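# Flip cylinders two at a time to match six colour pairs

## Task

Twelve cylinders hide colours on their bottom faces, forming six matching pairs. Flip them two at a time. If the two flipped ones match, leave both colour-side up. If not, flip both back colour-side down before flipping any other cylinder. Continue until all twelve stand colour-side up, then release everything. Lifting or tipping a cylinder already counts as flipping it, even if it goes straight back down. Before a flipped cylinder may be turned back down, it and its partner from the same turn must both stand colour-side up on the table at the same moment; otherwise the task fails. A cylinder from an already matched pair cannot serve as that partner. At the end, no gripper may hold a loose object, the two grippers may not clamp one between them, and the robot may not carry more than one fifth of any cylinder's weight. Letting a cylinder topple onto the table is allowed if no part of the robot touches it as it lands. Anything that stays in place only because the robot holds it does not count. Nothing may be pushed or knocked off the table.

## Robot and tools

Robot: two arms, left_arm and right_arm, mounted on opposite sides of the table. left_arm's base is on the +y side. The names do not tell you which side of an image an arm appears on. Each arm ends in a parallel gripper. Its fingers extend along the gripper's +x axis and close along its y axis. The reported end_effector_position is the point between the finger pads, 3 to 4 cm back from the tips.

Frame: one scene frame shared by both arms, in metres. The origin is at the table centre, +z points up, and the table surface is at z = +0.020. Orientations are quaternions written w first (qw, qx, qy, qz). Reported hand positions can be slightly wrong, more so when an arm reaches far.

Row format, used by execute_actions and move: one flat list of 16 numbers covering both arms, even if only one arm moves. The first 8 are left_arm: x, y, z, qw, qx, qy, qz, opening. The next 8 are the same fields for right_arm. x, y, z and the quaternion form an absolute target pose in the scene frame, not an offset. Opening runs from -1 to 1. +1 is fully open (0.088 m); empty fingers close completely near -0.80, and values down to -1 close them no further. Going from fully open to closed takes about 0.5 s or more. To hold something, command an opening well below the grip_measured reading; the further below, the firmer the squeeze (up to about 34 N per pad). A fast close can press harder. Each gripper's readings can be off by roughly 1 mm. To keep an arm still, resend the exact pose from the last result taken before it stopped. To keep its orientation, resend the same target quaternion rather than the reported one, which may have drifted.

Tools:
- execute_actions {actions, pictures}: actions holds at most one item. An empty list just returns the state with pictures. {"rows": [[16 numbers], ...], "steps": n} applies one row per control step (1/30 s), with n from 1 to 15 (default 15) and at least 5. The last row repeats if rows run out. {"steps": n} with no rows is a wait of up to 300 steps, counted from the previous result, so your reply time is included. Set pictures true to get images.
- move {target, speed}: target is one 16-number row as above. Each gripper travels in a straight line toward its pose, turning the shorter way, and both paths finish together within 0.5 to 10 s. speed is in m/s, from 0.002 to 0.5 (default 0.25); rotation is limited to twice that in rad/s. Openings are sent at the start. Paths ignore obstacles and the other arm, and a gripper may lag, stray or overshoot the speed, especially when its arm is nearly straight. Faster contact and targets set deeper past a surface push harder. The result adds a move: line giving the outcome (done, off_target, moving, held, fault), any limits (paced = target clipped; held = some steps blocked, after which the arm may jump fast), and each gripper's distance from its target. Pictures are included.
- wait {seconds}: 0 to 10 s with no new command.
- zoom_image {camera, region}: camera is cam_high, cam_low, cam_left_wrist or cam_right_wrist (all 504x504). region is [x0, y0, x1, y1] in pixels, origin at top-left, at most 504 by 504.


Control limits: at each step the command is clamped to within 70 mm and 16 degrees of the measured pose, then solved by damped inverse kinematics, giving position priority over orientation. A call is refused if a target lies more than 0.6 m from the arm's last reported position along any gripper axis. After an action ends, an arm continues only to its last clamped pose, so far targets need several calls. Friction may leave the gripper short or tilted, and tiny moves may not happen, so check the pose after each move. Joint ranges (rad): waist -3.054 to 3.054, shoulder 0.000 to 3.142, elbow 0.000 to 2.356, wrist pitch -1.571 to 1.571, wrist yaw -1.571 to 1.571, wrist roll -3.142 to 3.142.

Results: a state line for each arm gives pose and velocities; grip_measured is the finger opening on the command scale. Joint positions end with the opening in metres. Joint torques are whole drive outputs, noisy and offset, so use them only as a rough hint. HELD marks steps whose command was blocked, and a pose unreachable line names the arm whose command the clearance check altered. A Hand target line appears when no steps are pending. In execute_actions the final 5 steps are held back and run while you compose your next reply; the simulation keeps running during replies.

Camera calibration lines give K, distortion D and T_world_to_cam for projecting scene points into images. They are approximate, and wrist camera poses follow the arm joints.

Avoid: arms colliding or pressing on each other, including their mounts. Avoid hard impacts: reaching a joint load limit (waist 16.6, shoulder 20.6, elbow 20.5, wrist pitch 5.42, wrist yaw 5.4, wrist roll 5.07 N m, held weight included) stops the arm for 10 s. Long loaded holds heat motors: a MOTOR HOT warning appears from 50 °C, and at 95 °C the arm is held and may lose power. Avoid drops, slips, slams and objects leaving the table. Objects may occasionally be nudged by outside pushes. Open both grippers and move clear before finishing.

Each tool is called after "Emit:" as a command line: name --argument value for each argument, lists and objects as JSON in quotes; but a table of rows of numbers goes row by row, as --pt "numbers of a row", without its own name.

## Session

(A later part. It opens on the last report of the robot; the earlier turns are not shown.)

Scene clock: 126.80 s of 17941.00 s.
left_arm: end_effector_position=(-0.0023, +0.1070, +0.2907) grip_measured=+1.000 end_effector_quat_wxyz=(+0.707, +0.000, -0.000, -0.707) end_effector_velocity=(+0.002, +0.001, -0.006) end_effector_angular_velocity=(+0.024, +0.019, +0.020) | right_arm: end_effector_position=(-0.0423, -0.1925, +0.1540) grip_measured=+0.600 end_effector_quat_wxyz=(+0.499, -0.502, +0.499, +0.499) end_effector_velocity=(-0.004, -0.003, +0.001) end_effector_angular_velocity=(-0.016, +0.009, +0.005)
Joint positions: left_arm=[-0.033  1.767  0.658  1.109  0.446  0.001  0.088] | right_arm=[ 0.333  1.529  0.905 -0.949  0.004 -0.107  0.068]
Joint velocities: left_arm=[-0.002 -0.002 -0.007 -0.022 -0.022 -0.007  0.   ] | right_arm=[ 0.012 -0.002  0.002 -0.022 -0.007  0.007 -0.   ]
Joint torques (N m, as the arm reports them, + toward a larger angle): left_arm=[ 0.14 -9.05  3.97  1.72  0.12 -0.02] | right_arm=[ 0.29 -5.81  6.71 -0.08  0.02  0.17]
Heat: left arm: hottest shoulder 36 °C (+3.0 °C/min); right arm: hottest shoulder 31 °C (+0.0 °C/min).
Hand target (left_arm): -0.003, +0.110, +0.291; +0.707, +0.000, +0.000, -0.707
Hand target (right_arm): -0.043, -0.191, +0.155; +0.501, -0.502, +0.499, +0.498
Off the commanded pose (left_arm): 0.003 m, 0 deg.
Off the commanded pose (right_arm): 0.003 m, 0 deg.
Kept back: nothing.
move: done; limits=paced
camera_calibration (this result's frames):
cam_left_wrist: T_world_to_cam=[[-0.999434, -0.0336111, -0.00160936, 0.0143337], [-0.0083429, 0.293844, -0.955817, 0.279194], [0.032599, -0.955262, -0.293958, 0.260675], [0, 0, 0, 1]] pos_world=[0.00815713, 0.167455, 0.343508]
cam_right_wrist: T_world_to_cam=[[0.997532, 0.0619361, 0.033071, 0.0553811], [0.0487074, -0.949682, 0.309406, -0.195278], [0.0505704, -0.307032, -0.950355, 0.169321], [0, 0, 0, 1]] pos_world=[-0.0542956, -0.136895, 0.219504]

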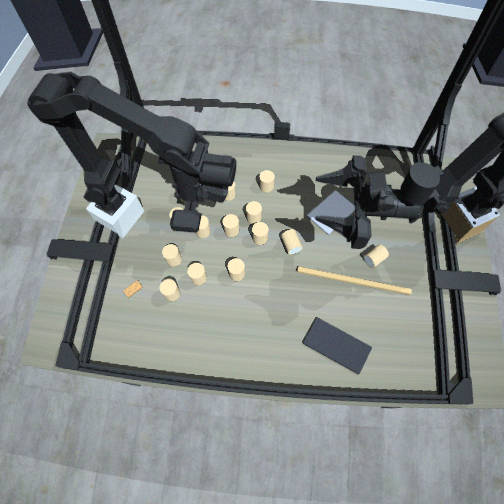

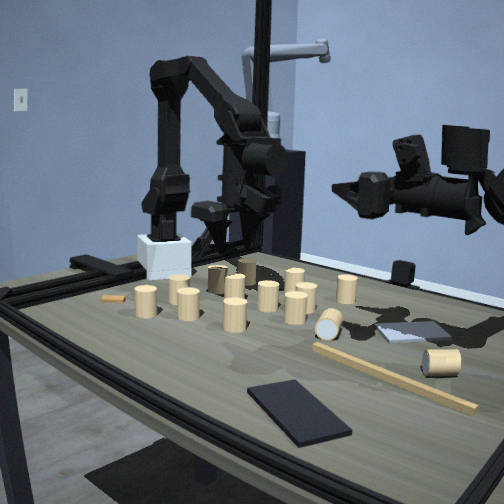

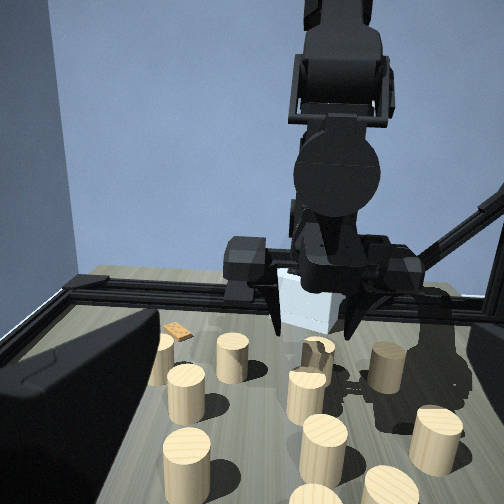

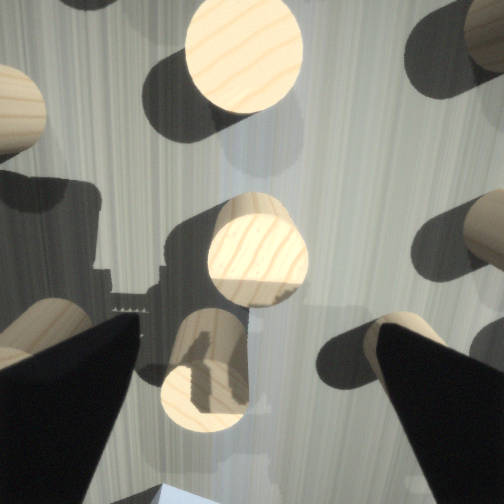

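Emit:
move --target '[-0.003,0.11,0.291,0.707,0,0,-0.707,1,-0.045,-0.191,0.072,0.5,-0.5,0.5,0.5,0.6]' --speed 0.15

Emit:
execute_actions --actions '[{"rows":[[-0.003,0.11,0.291,0.707,0,0,-0.707,1,-0.044,-0.19,0.077,0.5,-0.5,0.5,0.5,-0.3]],"steps":13}]'

Emit:
move --target '[-0.003,0.11,0.291,0.707,0,0,-0.707,1,-0.044,-0.19,0.17,0.5,-0.5,0.5,0.5,-0.3]'

Emit:
move --target '[-0.003,0.11,0.291,0.707,0,0,-0.707,1,0,-0.03,0.28,0.5,0.5,0.5,0.5,-0.3]' --speed 0.5

Emit:
move --target '[-0.003,0.02,0.293,0.707,0,0,-0.707,1,0,-0.03,0.28,0.5,0.5,0.5,0.5,-0.3]' --speed 0.2

Scene clock: 128.20 s of 17941.00 s.
left_arm: end_effector_position=(-0.0023, +0.1070, +0.2907) grip_measured=+1.000 end_effector_quat_wxyz=(+0.707, +0.000, -0.000, -0.707) end_effector_velocity=(-0.000, +0.001, +0.001) end_effector_angular_velocity=(+0.002, +0.008, +0.005) | right_arm: end_effector_position=(-0.0436, -0.1882, +0.0766) grip_measured=+0.600 end_effector_quat_wxyz=(+0.504, -0.498, +0.494, +0.503) end_effector_velocity=(+0.001, +0.000, -0.004) end_effector_angular_velocity=(+0.002, -0.008, +0.010)
Joint positions: left_arm=[-0.033  1.767  0.658  1.109  0.446  0.001  0.088] | right_arm=[ 0.339  1.71   0.732 -0.577  0.003 -0.1    0.068]
Joint velocities: left_arm=[-0.002 -0.007 -0.002 -0.007 -0.007 -0.007 -0.   ] | right_arm=[ 0.002  0.012 -0.007  0.022  0.007 -0.007 -0.   ]
Joint torques (N m, as the arm reports them, + toward a larger angle): left_arm=[ 0.22 -9.06  3.66  1.84  0.1  -0.04] | right_arm=[ 0.28 -5.69  3.39  0.31 -0.13  0.18]
Heat: left arm: hottest shoulder 36 °C (+3.0 °C/min); right arm: hottest shoulder 31 °C (+0.0 °C/min).
Hand target (left_arm): -0.003, +0.110, +0.291; +0.707, +0.000, +0.000, -0.707
Hand target (right_arm): -0.045, -0.192, +0.073; +0.500, -0.500, +0.500, +0.500
Off the commanded pose (left_arm): 0.003 m, 0 deg.
Off the commanded pose (right_arm): 0.006 m, 1 deg.
Kept back: nothing.
move: done
camera_calibration (this result's frames):
cam_left_wrist: T_world_to_cam=[[-0.999434, -0.0336111, -0.00160936, 0.0143337], [-0.0083429, 0.293844, -0.955817, 0.279194], [0.032599, -0.955262, -0.293958, 0.260675], [0, 0, 0, 1]] pos_world=[0.00815713, 0.167455, 0.343508]
cam_right_wrist: T_world_to_cam=[[0.997546, 0.0605814, 0.0350924, 0.0585409], [0.0477003, -0.955006, 0.292724, -0.166943], [0.0512471, -0.290332, -0.955553, 0.100687], [0, 0, 0, 1]] pos_world=[-0.0555939, -0.133745, 0.143026]

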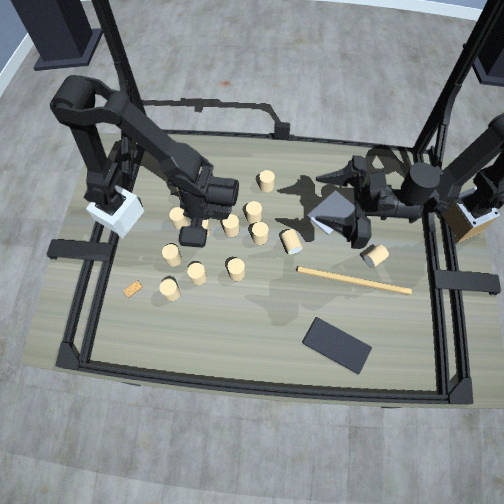

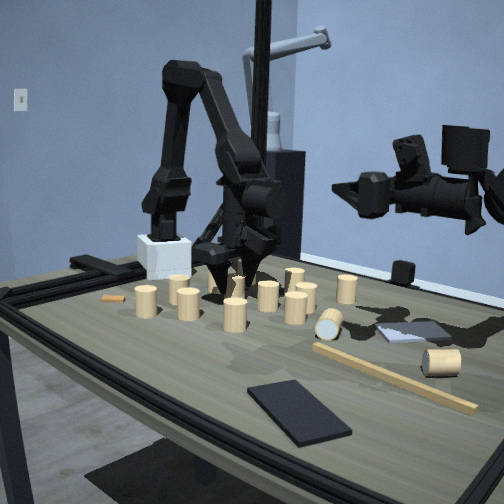

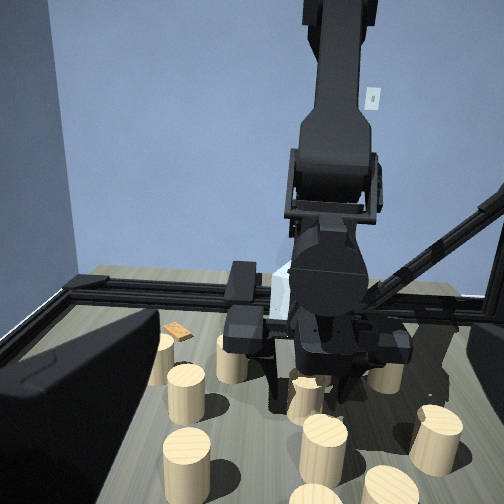

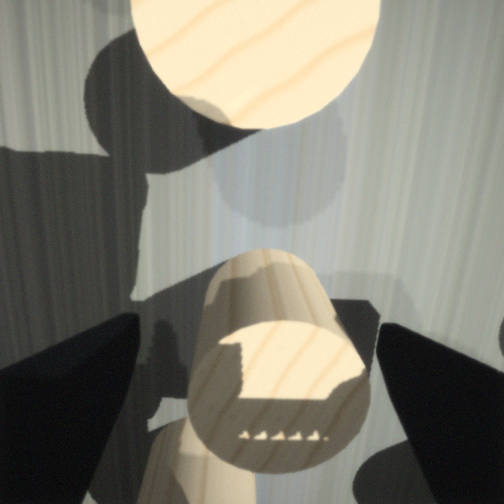

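Scene clock: 128.47 s of 17941.00 s.
left_arm: end_effector_position=(-0.0023, +0.1070, +0.2907) grip_measured=+1.000 end_effector_quat_wxyz=(+0.707, +0.000, -0.000, -0.707) end_effector_velocity=(-0.000, +0.000, -0.001) end_effector_angular_velocity=(+0.007, +0.025, +0.005) | right_arm: end_effector_position=(-0.0441, -0.1910, +0.0766) grip_measured=+0.023 end_effector_quat_wxyz=(+0.500, -0.500, +0.498, +0.501) end_effector_velocity=(-0.001, -0.009, +0.000) end_effector_angular_velocity=(-0.036, +0.011, +0.020)
Joint positions: left_arm=[-0.033  1.767  0.658  1.109  0.446  0.001  0.088] | right_arm=[ 0.339  1.71   0.732 -0.59   0.001 -0.099  0.04 ]
Joint velocities: left_arm=[-0.002 -0.002 -0.002 -0.007 -0.007 -0.022 -0.   ] | right_arm=[-0.002 -0.002 -0.002 -0.037 -0.007 -0.022 -0.   ]
Joint torques (N m, as the arm reports them, + toward a larger angle): left_arm=[ 0.22 -9.1   4.    1.74  0.21 -0.06] | right_arm=[-0.09 -6.36  5.31 -0.09 -0.1   0.06]
Heat: left arm: hottest shoulder 36 °C (+3.0 °C/min); right arm: hottest shoulder 31 °C (+0.0 °C/min).
Steps of this call (steps 1 to 8: the first 8 steps of this action). Readings (end_effector_position):
1: left_arm (-0.0023, +0.1070, +0.2907) | right_arm (-0.0436, -0.1882, +0.0766)
2: left_arm (-0.0023, +0.1070, +0.2907) | right_arm (-0.0436, -0.1887, +0.0766)
4: left_arm (-0.0023, +0.1070, +0.2907) | right_arm (-0.0438, -0.1902, +0.0766)
8: the state above

Scene clock: 129.67 s of 17941.00 s.
left_arm: end_effector_position=(-0.0023, +0.1070, +0.2909) grip_measured=+1.000 end_effector_quat_wxyz=(+0.707, +0.000, -0.001, -0.707) end_effector_velocity=(+0.000, -0.001, +0.000) end_effector_angular_velocity=(+0.002, +0.008, +0.005) | right_arm: end_effector_position=(-0.0442, -0.1915, +0.1648) grip_measured=+0.023 end_effector_quat_wxyz=(+0.495, -0.504, +0.503, +0.497) end_effector_velocity=(-0.001, -0.004, +0.002) end_effector_angular_velocity=(-0.011, +0.009, +0.005)
Joint positions: left_arm=[-0.033  1.767  0.658  1.109  0.446  0.001  0.088] | right_arm=[ 0.339  1.528  0.95  -1.008  0.001 -0.099  0.04 ]
Joint velocities: left_arm=[-0.002 -0.002  0.002 -0.007 -0.007 -0.007 -0.   ] | right_arm=[-0.002 -0.007  0.002 -0.022 -0.007 -0.007 -0.   ]
Joint torques (N m, as the arm reports them, + toward a larger angle): left_arm=[-0.07 -9.16  4.05  1.8   0.12 -0.05] | right_arm=[-0.09 -7.63  6.95 -0.11 -0.1   0.04]
Heat: left arm: hottest shoulder 36 °C (+3.0 °C/min); right arm: hottest shoulder 31 °C (-1.0 °C/min).
Hand target (left_arm): -0.003, +0.110, +0.291; +0.707, -0.000, -0.000, -0.707
Hand target (right_arm): -0.044, -0.189, +0.170; +0.500, -0.500, +0.500, +0.500
Off your previous action's commanded pose (left_arm): 0.003 m, 0 deg at its last step (step 5 of this call).
Off your previous action's commanded pose (right_arm): 0.001 m, 0 deg at its last step (step 5 of this call).
Off the commanded pose (left_arm): 0.003 m, 0 deg.
Off the commanded pose (right_arm): 0.005 m, 1 deg.
Kept back: nothing.
move: done
camera_calibration (this result's frames):
cam_left_wrist: T_world_to_cam=[[-0.999433, -0.0336117, -0.0017625, 0.0143684], [-0.00818538, 0.293515, -0.955919, 0.279404], [0.0326474, -0.955363, -0.293624, 0.260658], [0, 0, 0, 1]] pos_world=[0.0081375, 0.167496, 0.343649]
cam_right_wrist: T_world_to_cam=[[0.997714, 0.0611886, 0.0286732, 0.0573801], [0.0487339, -0.945501, 0.321952, -0.198879], [0.0468103, -0.319819, -0.946322, 0.176709], [0, 0, 0, 1]] pos_world=[-0.0558287, -0.135036, 0.229608]

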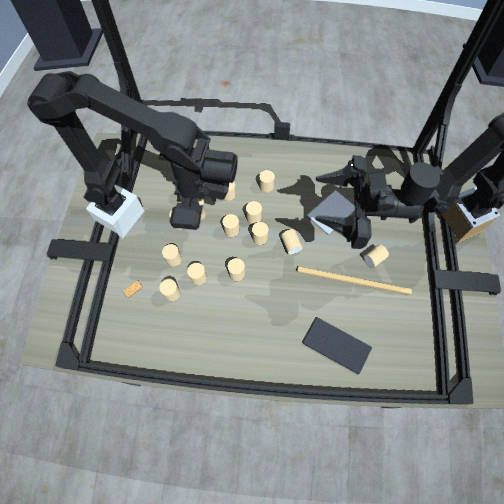

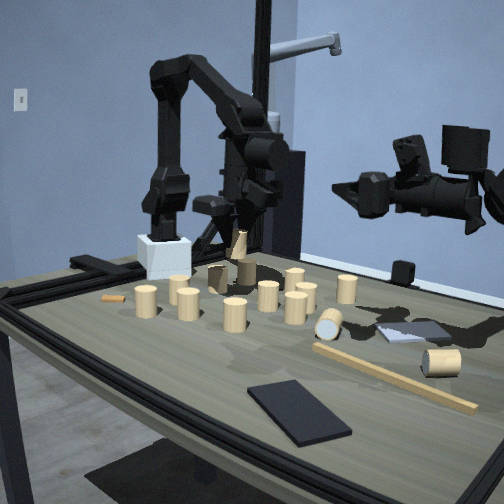

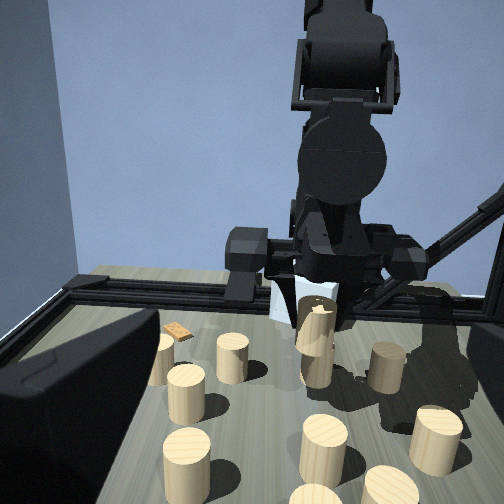

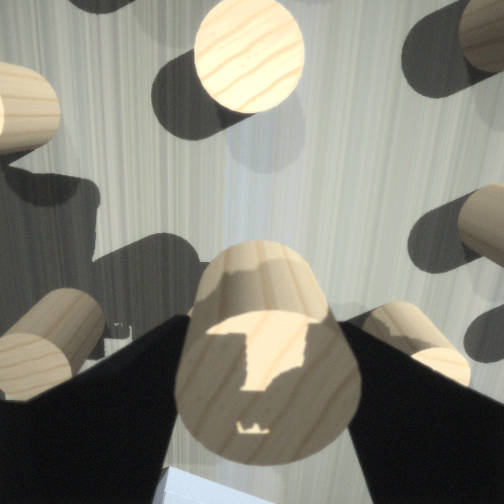

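Scene clock: 132.47 s of 17941.00 s.
left_arm: end_effector_position=(-0.0023, +0.1071, +0.2907) grip_measured=+1.000 end_effector_quat_wxyz=(+0.707, +0.000, -0.000, -0.707) end_effector_velocity=(-0.002, -0.000, +0.002) end_effector_angular_velocity=(-0.002, +0.006, -0.010) | right_arm: end_effector_position=(+0.0008, -0.0284, +0.2841) grip_measured=+0.022 end_effector_quat_wxyz=(+0.503, +0.502, +0.491, +0.504) end_effector_velocity=(+0.000, +0.000, -0.002) end_effector_angular_velocity=(-0.002, -0.007, -0.005)
Joint positions: left_arm=[-0.033  1.767  0.658  1.109  0.446  0.001  0.088] | right_arm=[ 0.178  1.588  0.523  1.077 -0.248  1.56   0.04 ]
Joint velocities: left_arm=[-0.002 -0.007  0.002 -0.007  0.007 -0.007 -0.   ] | right_arm=[ 0.002  0.007 -0.002  0.007  0.007 -0.007 -0.   ]
Joint torques (N m, as the arm reports them, + toward a larger angle): left_arm=[ 0.04 -9.02  3.97  1.75  0.13 -0.02] | right_arm=[ 0.3  -5.98  4.62  1.65  0.04  0.12]
Heat: left arm: hottest shoulder 36 °C (+3.0 °C/min); right arm: hottest shoulder 31 °C (-1.0 °C/min).
Hand target (left_arm): -0.003, +0.110, +0.291; +0.707, +0.000, +0.000, -0.707
Hand target (right_arm): -0.000, -0.029, +0.279; +0.504, +0.502, +0.496, +0.498
Off the commanded pose (left_arm): 0.003 m, 0 deg.
Off the commanded pose (right_arm): 0.004 m, 1 deg.
Kept back: nothing.
move: done
camera_calibration (this result's frames):
cam_left_wrist: T_world_to_cam=[[-0.999434, -0.0336111, -0.00160936, 0.0142941], [-0.0083429, 0.293844, -0.955817, 0.279186], [0.032599, -0.955262, -0.293958, 0.260767], [0, 0, 0, 1]] pos_world=[0.00811446, 0.167544, 0.343528]
cam_right_wrist: T_world_to_cam=[[0.0715182, -0.019503, -0.997249, 0.289028], [-0.952779, -0.29716, -0.0625175, 0.0431416], [-0.295124, 0.954628, -0.0398345, 0.118553], [0, 0, 0, 1]] pos_world=[0.0554215, -0.0947172, 0.295652]

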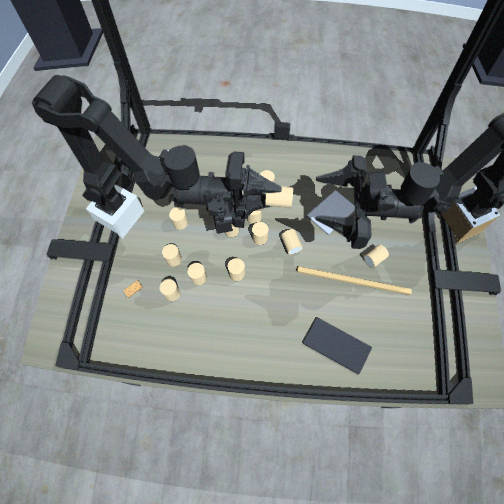

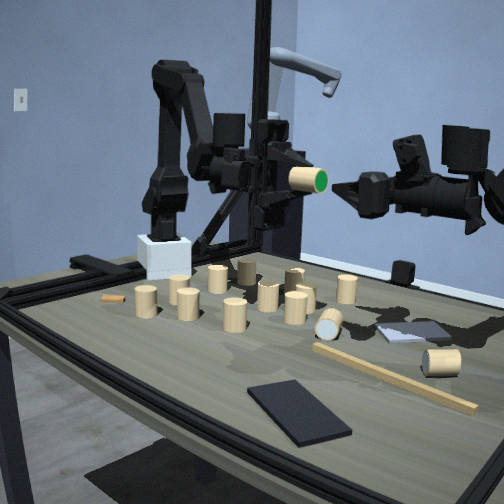

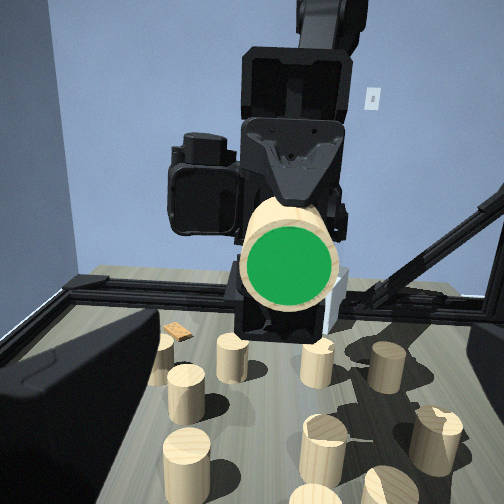

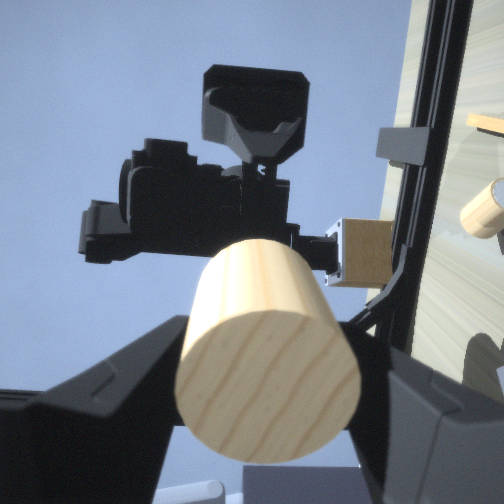

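Scene clock: 133.50 s of 17941.00 s.
left_arm: end_effector_position=(-0.0032, +0.0237, +0.2969) grip_measured=+1.000 end_effector_quat_wxyz=(+0.707, -0.001, -0.004, -0.707) end_effector_velocity=(-0.002, -0.003, +0.005) end_effector_angular_velocity=(-0.016, +0.002, -0.000) | right_arm: end_effector_position=(-0.0004, -0.0285, +0.2840) grip_measured=+0.023 end_effector_quat_wxyz=(+0.499, +0.500, +0.495, +0.505) end_effector_velocity=(-0.000, -0.001, -0.002) end_effector_angular_velocity=(-0.007, -0.006, +0.005)
Joint positions: left_arm=[-0.13   1.983  0.996  0.994  0.349  0.001  0.088] | right_arm=[ 0.177  1.588  0.523  1.076 -0.259  1.565  0.04 ]
Joint velocities: left_arm=[-0.007  0.002  0.012  0.007 -0.007 -0.007 -0.   ] | right_arm=[-0.002 -0.002 -0.002 -0.007 -0.007 -0.007  0.   ]
Joint torques (N m, as the arm reports them, + toward a larger angle): left_arm=[-0.07 -8.31  6.62  1.46 -0.1  -0.1 ] | right_arm=[-0.31 -6.91  4.64  1.28 -0.12  0.12]
Heat: left arm: hottest shoulder 36 °C (+3.0 °C/min); right arm: hottest shoulder 31 °C (-1.0 °C/min).
Hand target (left_arm): -0.003, +0.020, +0.293; +0.707, -0.000, +0.000, -0.707
Hand target (right_arm): -0.000, -0.030, +0.280; +0.500, +0.500, +0.500, +0.500
Off the commanded pose (left_arm): 0.005 m, 0 deg.
Off the commanded pose (right_arm): 0.004 m, 1 deg.
Kept back: nothing.
move: done
camera_calibration (this result's frames):
cam_left_wrist: T_world_to_cam=[[-0.999439, -0.0332514, -0.00411161, 0.0113381], [-0.00559564, 0.286649, -0.958019, 0.310383], [0.0330341, -0.957458, -0.286674, 0.180844], [0, 0, 0, 1]] pos_world=[0.0070945, 0.0845568, 0.349243]
cam_right_wrist: T_world_to_cam=[[0.0667878, -0.0191901, -0.997583, 0.289128], [-0.950065, -0.306671, -0.0577072, 0.0403361], [-0.304822, 0.951622, -0.0387137, 0.117853], [0, 0, 0, 1]] pos_world=[0.0549359, -0.0942334, 0.295319]

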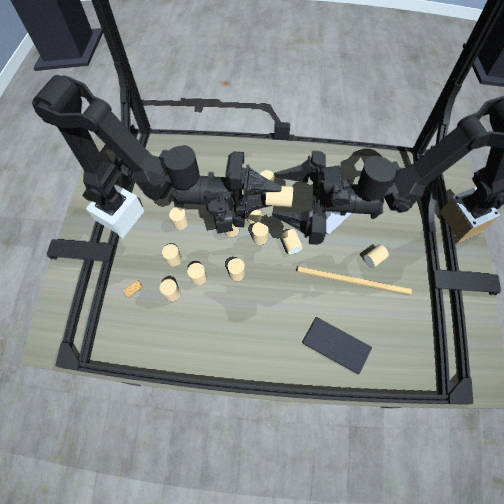

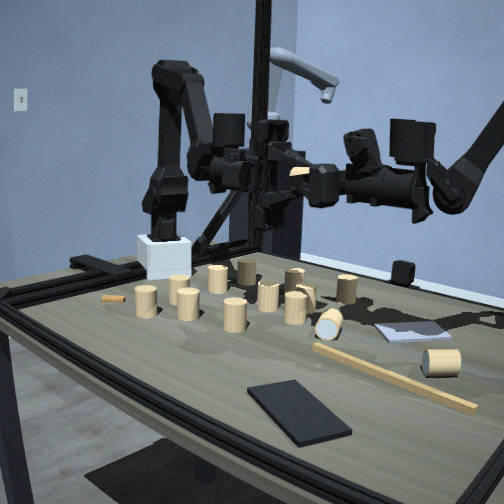

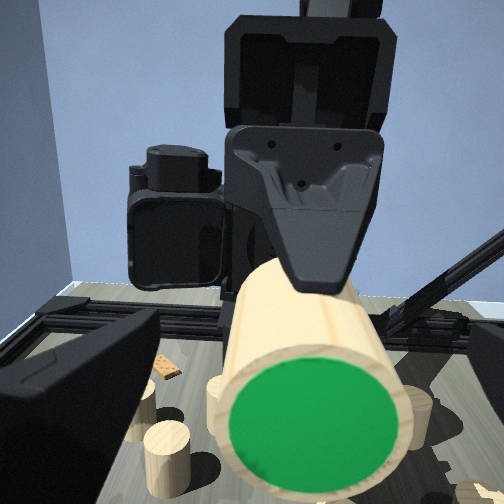

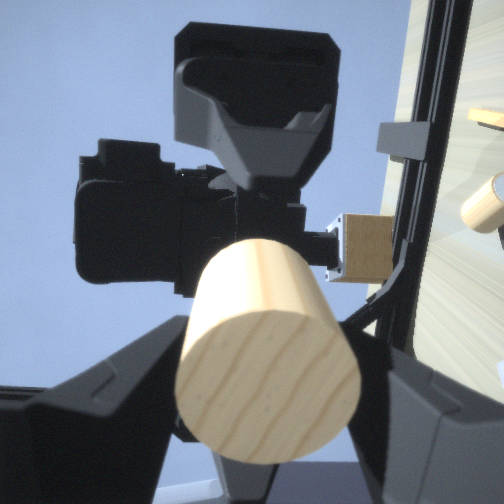

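Emit:
execute_actions --actions '[{"rows":[[0.002,0.02,0.293,0.707,0,0,-0.707,1,0,-0.03,0.28,0.5,0.5,0.5,0.5,-0.3],[0.002,0.02,0.293,0.707,0,0,-0.707,1,0,-0.03,0.28,0.5,0.5,0.5,0.5,-0.3],[0.002,0.02,0.293,0.707,0,0,-0.707,-0.3,0,-0.03,0.28,0.5,0.5,0.5,0.5,-0.3]],"steps":15}]'

Emit:
execute_actions --actions '[{"rows":[[0.002,0.02,0.293,0.707,0,0,-0.707,-0.3,0,-0.03,0.28,0.5,0.5,0.5,0.5,-0.3],[0.002,0.02,0.293,0.707,0,0,-0.707,-0.3,0,-0.03,0.28,0.5,0.5,0.5,0.5,-0.3],[0.002,0.02,0.293,0.707,0,0,-0.707,-0.3,0,-0.03,0.28,0.5,0.5,0.5,0.5,0.6]],"steps":14}]'

Emit:
move --target '[0,0.08,0.293,0.707,0,0,-0.707,-0.3,0,-0.07,0.28,0.5,0.5,0.5,0.5,0.6]'

Emit:
move --target '[0.15,0.26,0.15,0.5,0.5,0.5,-0.5,-0.3,-0.052,-0.11,0.152,0.5,-0.5,0.5,0.5,0.6]' --speed 0.5

Scene clock: 134.23 s of 17941.00 s.
left_arm: end_effector_position=(-0.0000, +0.0226, +0.2971) grip_measured=+0.055 end_effector_quat_wxyz=(+0.708, -0.001, -0.004, -0.707) end_effector_velocity=(+0.000, +0.000, -0.002) end_effector_angular_velocity=(+0.016, +0.013, -0.005) | right_arm: end_effector_position=(-0.0004, -0.0285, +0.2840) grip_measured=+0.022 end_effector_quat_wxyz=(+0.499, +0.500, +0.495, +0.505) end_effector_velocity=(+0.002, -0.001, -0.002) end_effector_angular_velocity=(-0.007, -0.005, -0.010)
Joint positions: left_arm=[-0.123  1.988  1.006  0.989  0.355  0.001  0.042] | right_arm=[ 0.177  1.588  0.523  1.076 -0.259  1.565  0.04 ]
Joint velocities: left_arm=[ 0.002 -0.002  0.002 -0.022  0.007 -0.007 -0.175] | right_arm=[-0.002 -0.002 -0.002 -0.007  0.007 -0.007 -0.   ]
Joint torques (N m, as the arm reports them, + toward a larger angle): left_arm=[ 0.27 -8.29  6.3   1.52  0.12 -0.05] | right_arm=[-0.32 -6.9   4.62  1.28 -0.12  0.13]
Heat: left arm: hottest shoulder 36 °C (+3.0 °C/min); right arm: hottest shoulder 31 °C (-1.0 °C/min).
Steps of this call (steps 1 to 12: nothing new was sent; steps 13 to 22: the first 10 steps of this action). Readings (end_effector_position):
13: left_arm (-0.0030, +0.0232, +0.2970) | right_arm (-0.0004, -0.0285, +0.2840)
14: left_arm (-0.0027, +0.0229, +0.2970) | right_arm (-0.0004, -0.0285, +0.2840)
16: left_arm (-0.0019, +0.0226, +0.2970) | right_arm (-0.0004, -0.0285, +0.2840)
20: left_arm (-0.0002, +0.0227, +0.2972) | right_arm (-0.0004, -0.0285, +0.2840)
22: the state above

Scene clock: 134.70 s of 17941.00 s.
left_arm: end_effector_position=(+0.0003, +0.0225, +0.2955) grip_measured=+0.017 end_effector_quat_wxyz=(+0.707, -0.000, -0.002, -0.707) end_effector_velocity=(-0.000, -0.000, -0.006) end_effector_angular_velocity=(+0.016, +0.013, +0.005) | right_arm: end_effector_position=(-0.0005, -0.0286, +0.2839) grip_measured=+0.494 end_effector_quat_wxyz=(+0.499, +0.500, +0.496, +0.505) end_effector_velocity=(+0.004, -0.002, -0.003) end_effector_angular_velocity=(-0.012, -0.004, -0.015)
Joint positions: left_arm=[-0.123  1.991  1.007  0.987  0.356  0.001  0.04 ] | right_arm=[ 0.177  1.588  0.522  1.077 -0.26   1.566  0.063]
Joint velocities: left_arm=[-0.002  0.007 -0.002 -0.007 -0.007 -0.007 -0.   ] | right_arm=[-0.007 -0.002 -0.007 -0.007  0.007 -0.007  0.063]
Joint torques (N m, as the arm reports them, + toward a larger angle): left_arm=[ 0.17 -8.81  6.81  1.57  0.16 -0.05] | right_arm=[-0.32 -6.89  4.66  1.28 -0.09  0.12]
Heat: left arm: hottest shoulder 36 °C (+3.0 °C/min); right arm: hottest shoulder 31 °C (-1.0 °C/min).
Off your previous action's commanded pose (left_arm): 0.005 m, 0 deg at its last step (step 5 of this call).
Off your previous action's commanded pose (right_arm): 0.004 m, 1 deg at its last step (step 5 of this call).
Steps of this call (steps 1 to 5: the last 5 steps of your previous action; steps 6 to 14: the first 9 steps of this action). Readings (end_effector_position):
6: left_arm (+0.0003, +0.0226, +0.2970) | right_arm (-0.0006, -0.0285, +0.2840)
7: left_arm (+0.0003, +0.0226, +0.2970) | right_arm (-0.0006, -0.0285, +0.2840)
9: left_arm (+0.0002, +0.0226, +0.2970) | right_arm (-0.0006, -0.0285, +0.2840)
13: left_arm (+0.0003, +0.0225, +0.2957) | right_arm (-0.0005, -0.0286, +0.2839)
14: the state above

Scene clock: 136.13 s of 17941.00 s.
left_arm: end_effector_position=(+0.0005, +0.0766, +0.2901) grip_measured=+0.016 end_effector_quat_wxyz=(+0.707, +0.002, +0.003, -0.707) end_effector_velocity=(-0.001, +0.003, -0.001) end_effector_angular_velocity=(+0.007, -0.004, -0.005) | right_arm: end_effector_position=(+0.0000, -0.0672, +0.2820) grip_measured=+0.600 end_effector_quat_wxyz=(+0.500, +0.500, +0.497, +0.503) end_effector_velocity=(-0.001, -0.003, -0.001) end_effector_angular_velocity=(+0.002, -0.023, +0.005)
Joint positions: left_arm=[-0.065  1.853  0.78   1.065  0.415  0.001  0.04 ] | right_arm=[ 0.132  1.442  0.384  1.063 -0.305  1.566  0.068]
Joint velocities: left_arm=[ 0.002 -0.012 -0.012 -0.007  0.007  0.007 -0.   ] | right_arm=[-0.002 -0.007 -0.012  0.007 -0.007 -0.022  0.   ]
Joint torques (N m, as the arm reports them, + toward a larger angle): left_arm=[  0.46 -10.56   4.42   1.99   0.15  -0.03] | right_arm=[-0.3  -6.76  4.44  1.15 -0.13  0.12]
Heat: left arm: hottest shoulder 36 °C (+3.0 °C/min); right arm: hottest shoulder 31 °C (-1.0 °C/min).
Hand target (left_arm): +0.000, +0.080, +0.293; +0.707, +0.000, +0.000, -0.707
Hand target (right_arm): -0.000, -0.070, +0.280; +0.500, +0.500, +0.500, +0.500
Off your previous action's commanded pose (left_arm): 0.004 m, 0 deg at its last step (step 5 of this call).
Off your previous action's commanded pose (right_arm): 0.004 m, 1 deg at its last step (step 5 of this call).
Off the commanded pose (left_arm): 0.004 m, 0 deg.
Off the commanded pose (right_arm): 0.003 m, 1 deg.
Kept back: nothing.
move: done
camera_calibration (this result's frames):
cam_left_wrist: T_world_to_cam=[[-0.999447, -0.0332278, 0.000942939, 0.0152963], [-0.0108688, 0.29985, -0.953924, 0.286598], [0.031414, -0.953408, -0.300045, 0.232979], [0, 0, 0, 1]] pos_world=[0.011084, 0.136696, 0.343283]
cam_right_wrist: T_world_to_cam=[[0.0652938, -0.0244128, -0.997567, 0.286015], [-0.950148, -0.306966, -0.054678, 0.0279178], [-0.304885, 0.951407, -0.0432388, 0.156012], [0, 0, 0, 1]] pos_world=[0.0554168, -0.132879, 0.293592]

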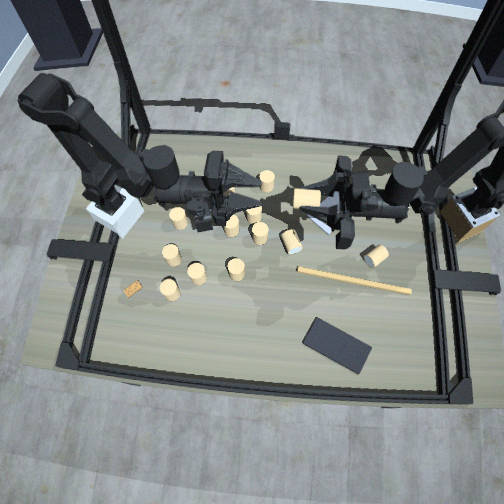

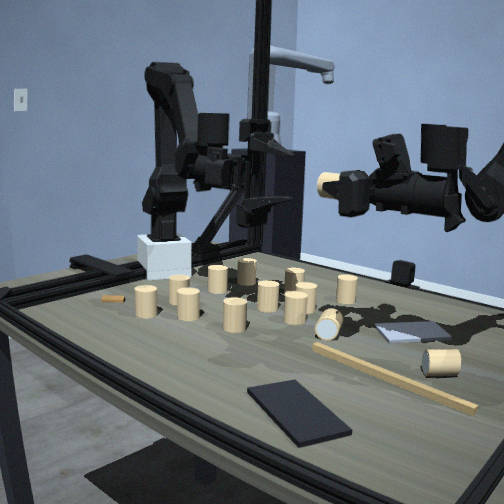

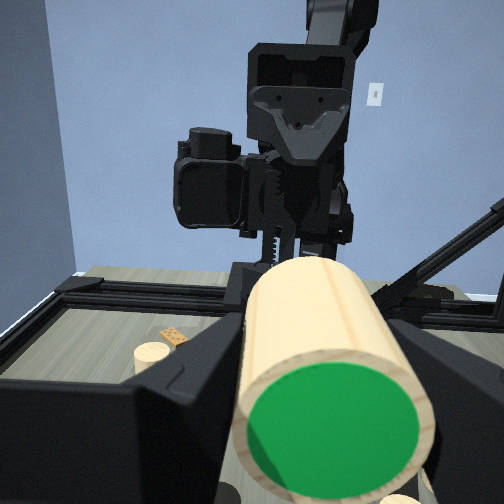

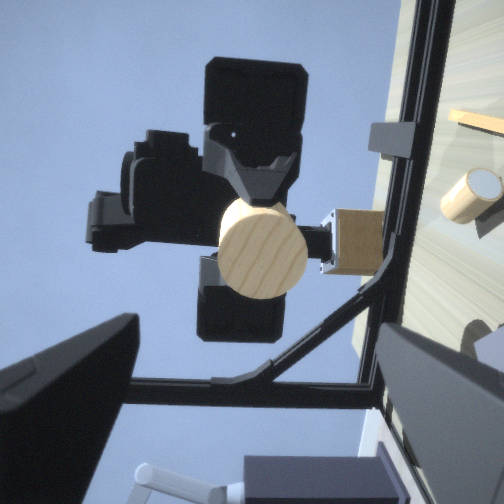

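Scene clock: 138.83 s of 17941.00 s.
left_arm: end_effector_position=(+0.1497, +0.2584, +0.1511) grip_measured=+0.015 end_effector_quat_wxyz=(+0.506, +0.495, +0.499, -0.500) end_effector_velocity=(-0.001, +0.001, -0.000) end_effector_angular_velocity=(+0.010, +0.000, +0.020) | right_arm: end_effector_position=(-0.0513, -0.1126, +0.1546) grip_measured=+0.600 end_effector_quat_wxyz=(+0.500, -0.497, +0.499, +0.504) end_effector_velocity=(+0.000, -0.005, -0.003) end_effector_angular_velocity=(-0.032, -0.006, +0.024)
Joint positions: left_arm=[ 0.329  2.094  1.515 -0.982  0.007  0.798  0.04 ] | right_arm=[ 0.381  1.812  1.221 -0.973 -0.007 -0.056  0.068]
Joint velocities: left_arm=[-0.002  0.002  0.002 -0.007 -0.007 -0.022 -0.   ] | right_arm=[ 0.002  0.012  0.002 -0.022  0.007 -0.022 -0.   ]
Joint torques (N m, as the arm reports them, + toward a larger angle): left_arm=[ 0.1  -8.66  6.49  0.18 -0.02  0.11] | right_arm=[ 0.3  -7.38  6.86 -0.09  0.03 -0.23]
Heat: left arm: hottest shoulder 36 °C (+3.0 °C/min); right arm: hottest shoulder 31 °C (-1.0 °C/min).
Hand target (left_arm): +0.152, +0.258, +0.148; +0.503, +0.497, +0.501, -0.499
Hand target (right_arm): -0.052, -0.111, +0.153; +0.496, -0.502, +0.498, +0.503
Off the commanded pose (left_arm): 0.002 m, 1 deg.
Off the commanded pose (right_arm): 0.004 m, 1 deg.
Kept back: nothing.
move: done
camera_calibration (this result's frames):
cam_left_wrist: T_world_to_cam=[[-0.999336, -0.0097545, -0.0351066, 0.169965], [-0.0192792, 0.959133, 0.282299, -0.254784], [0.0309182, 0.282789, -0.958684, 0.14011], [0, 0, 0, 1]] pos_world=[0.160608, 0.206408, 0.212214]
cam_right_wrist: T_world_to_cam=[[0.997955, 0.0593981, 0.0236363, 0.0605711], [0.0496171, -0.952804, 0.299505, -0.117925], [0.0403107, -0.297719, -0.953802, 0.19585], [0, 0, 0, 1]] pos_world=[-0.0624909, -0.0576491, 0.22069]

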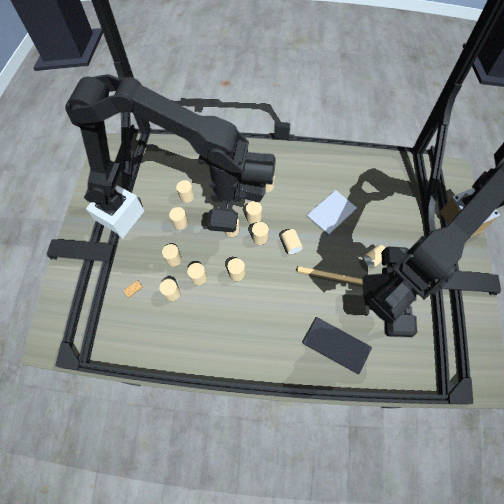

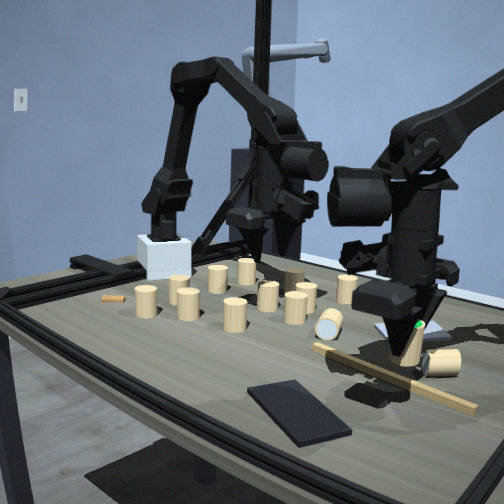

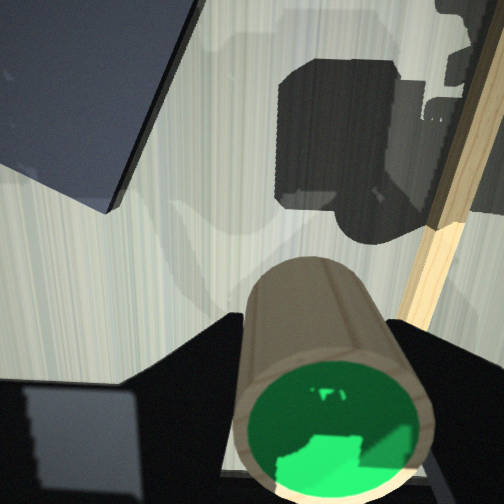

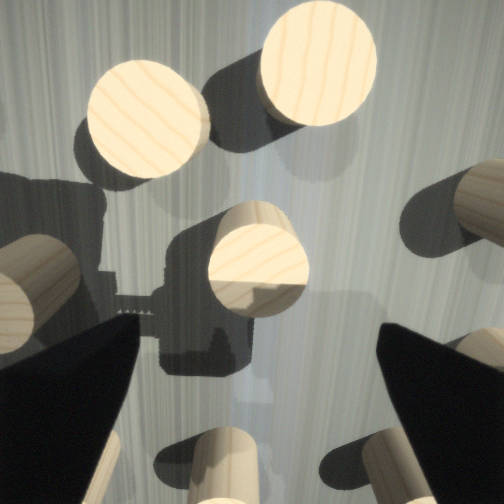

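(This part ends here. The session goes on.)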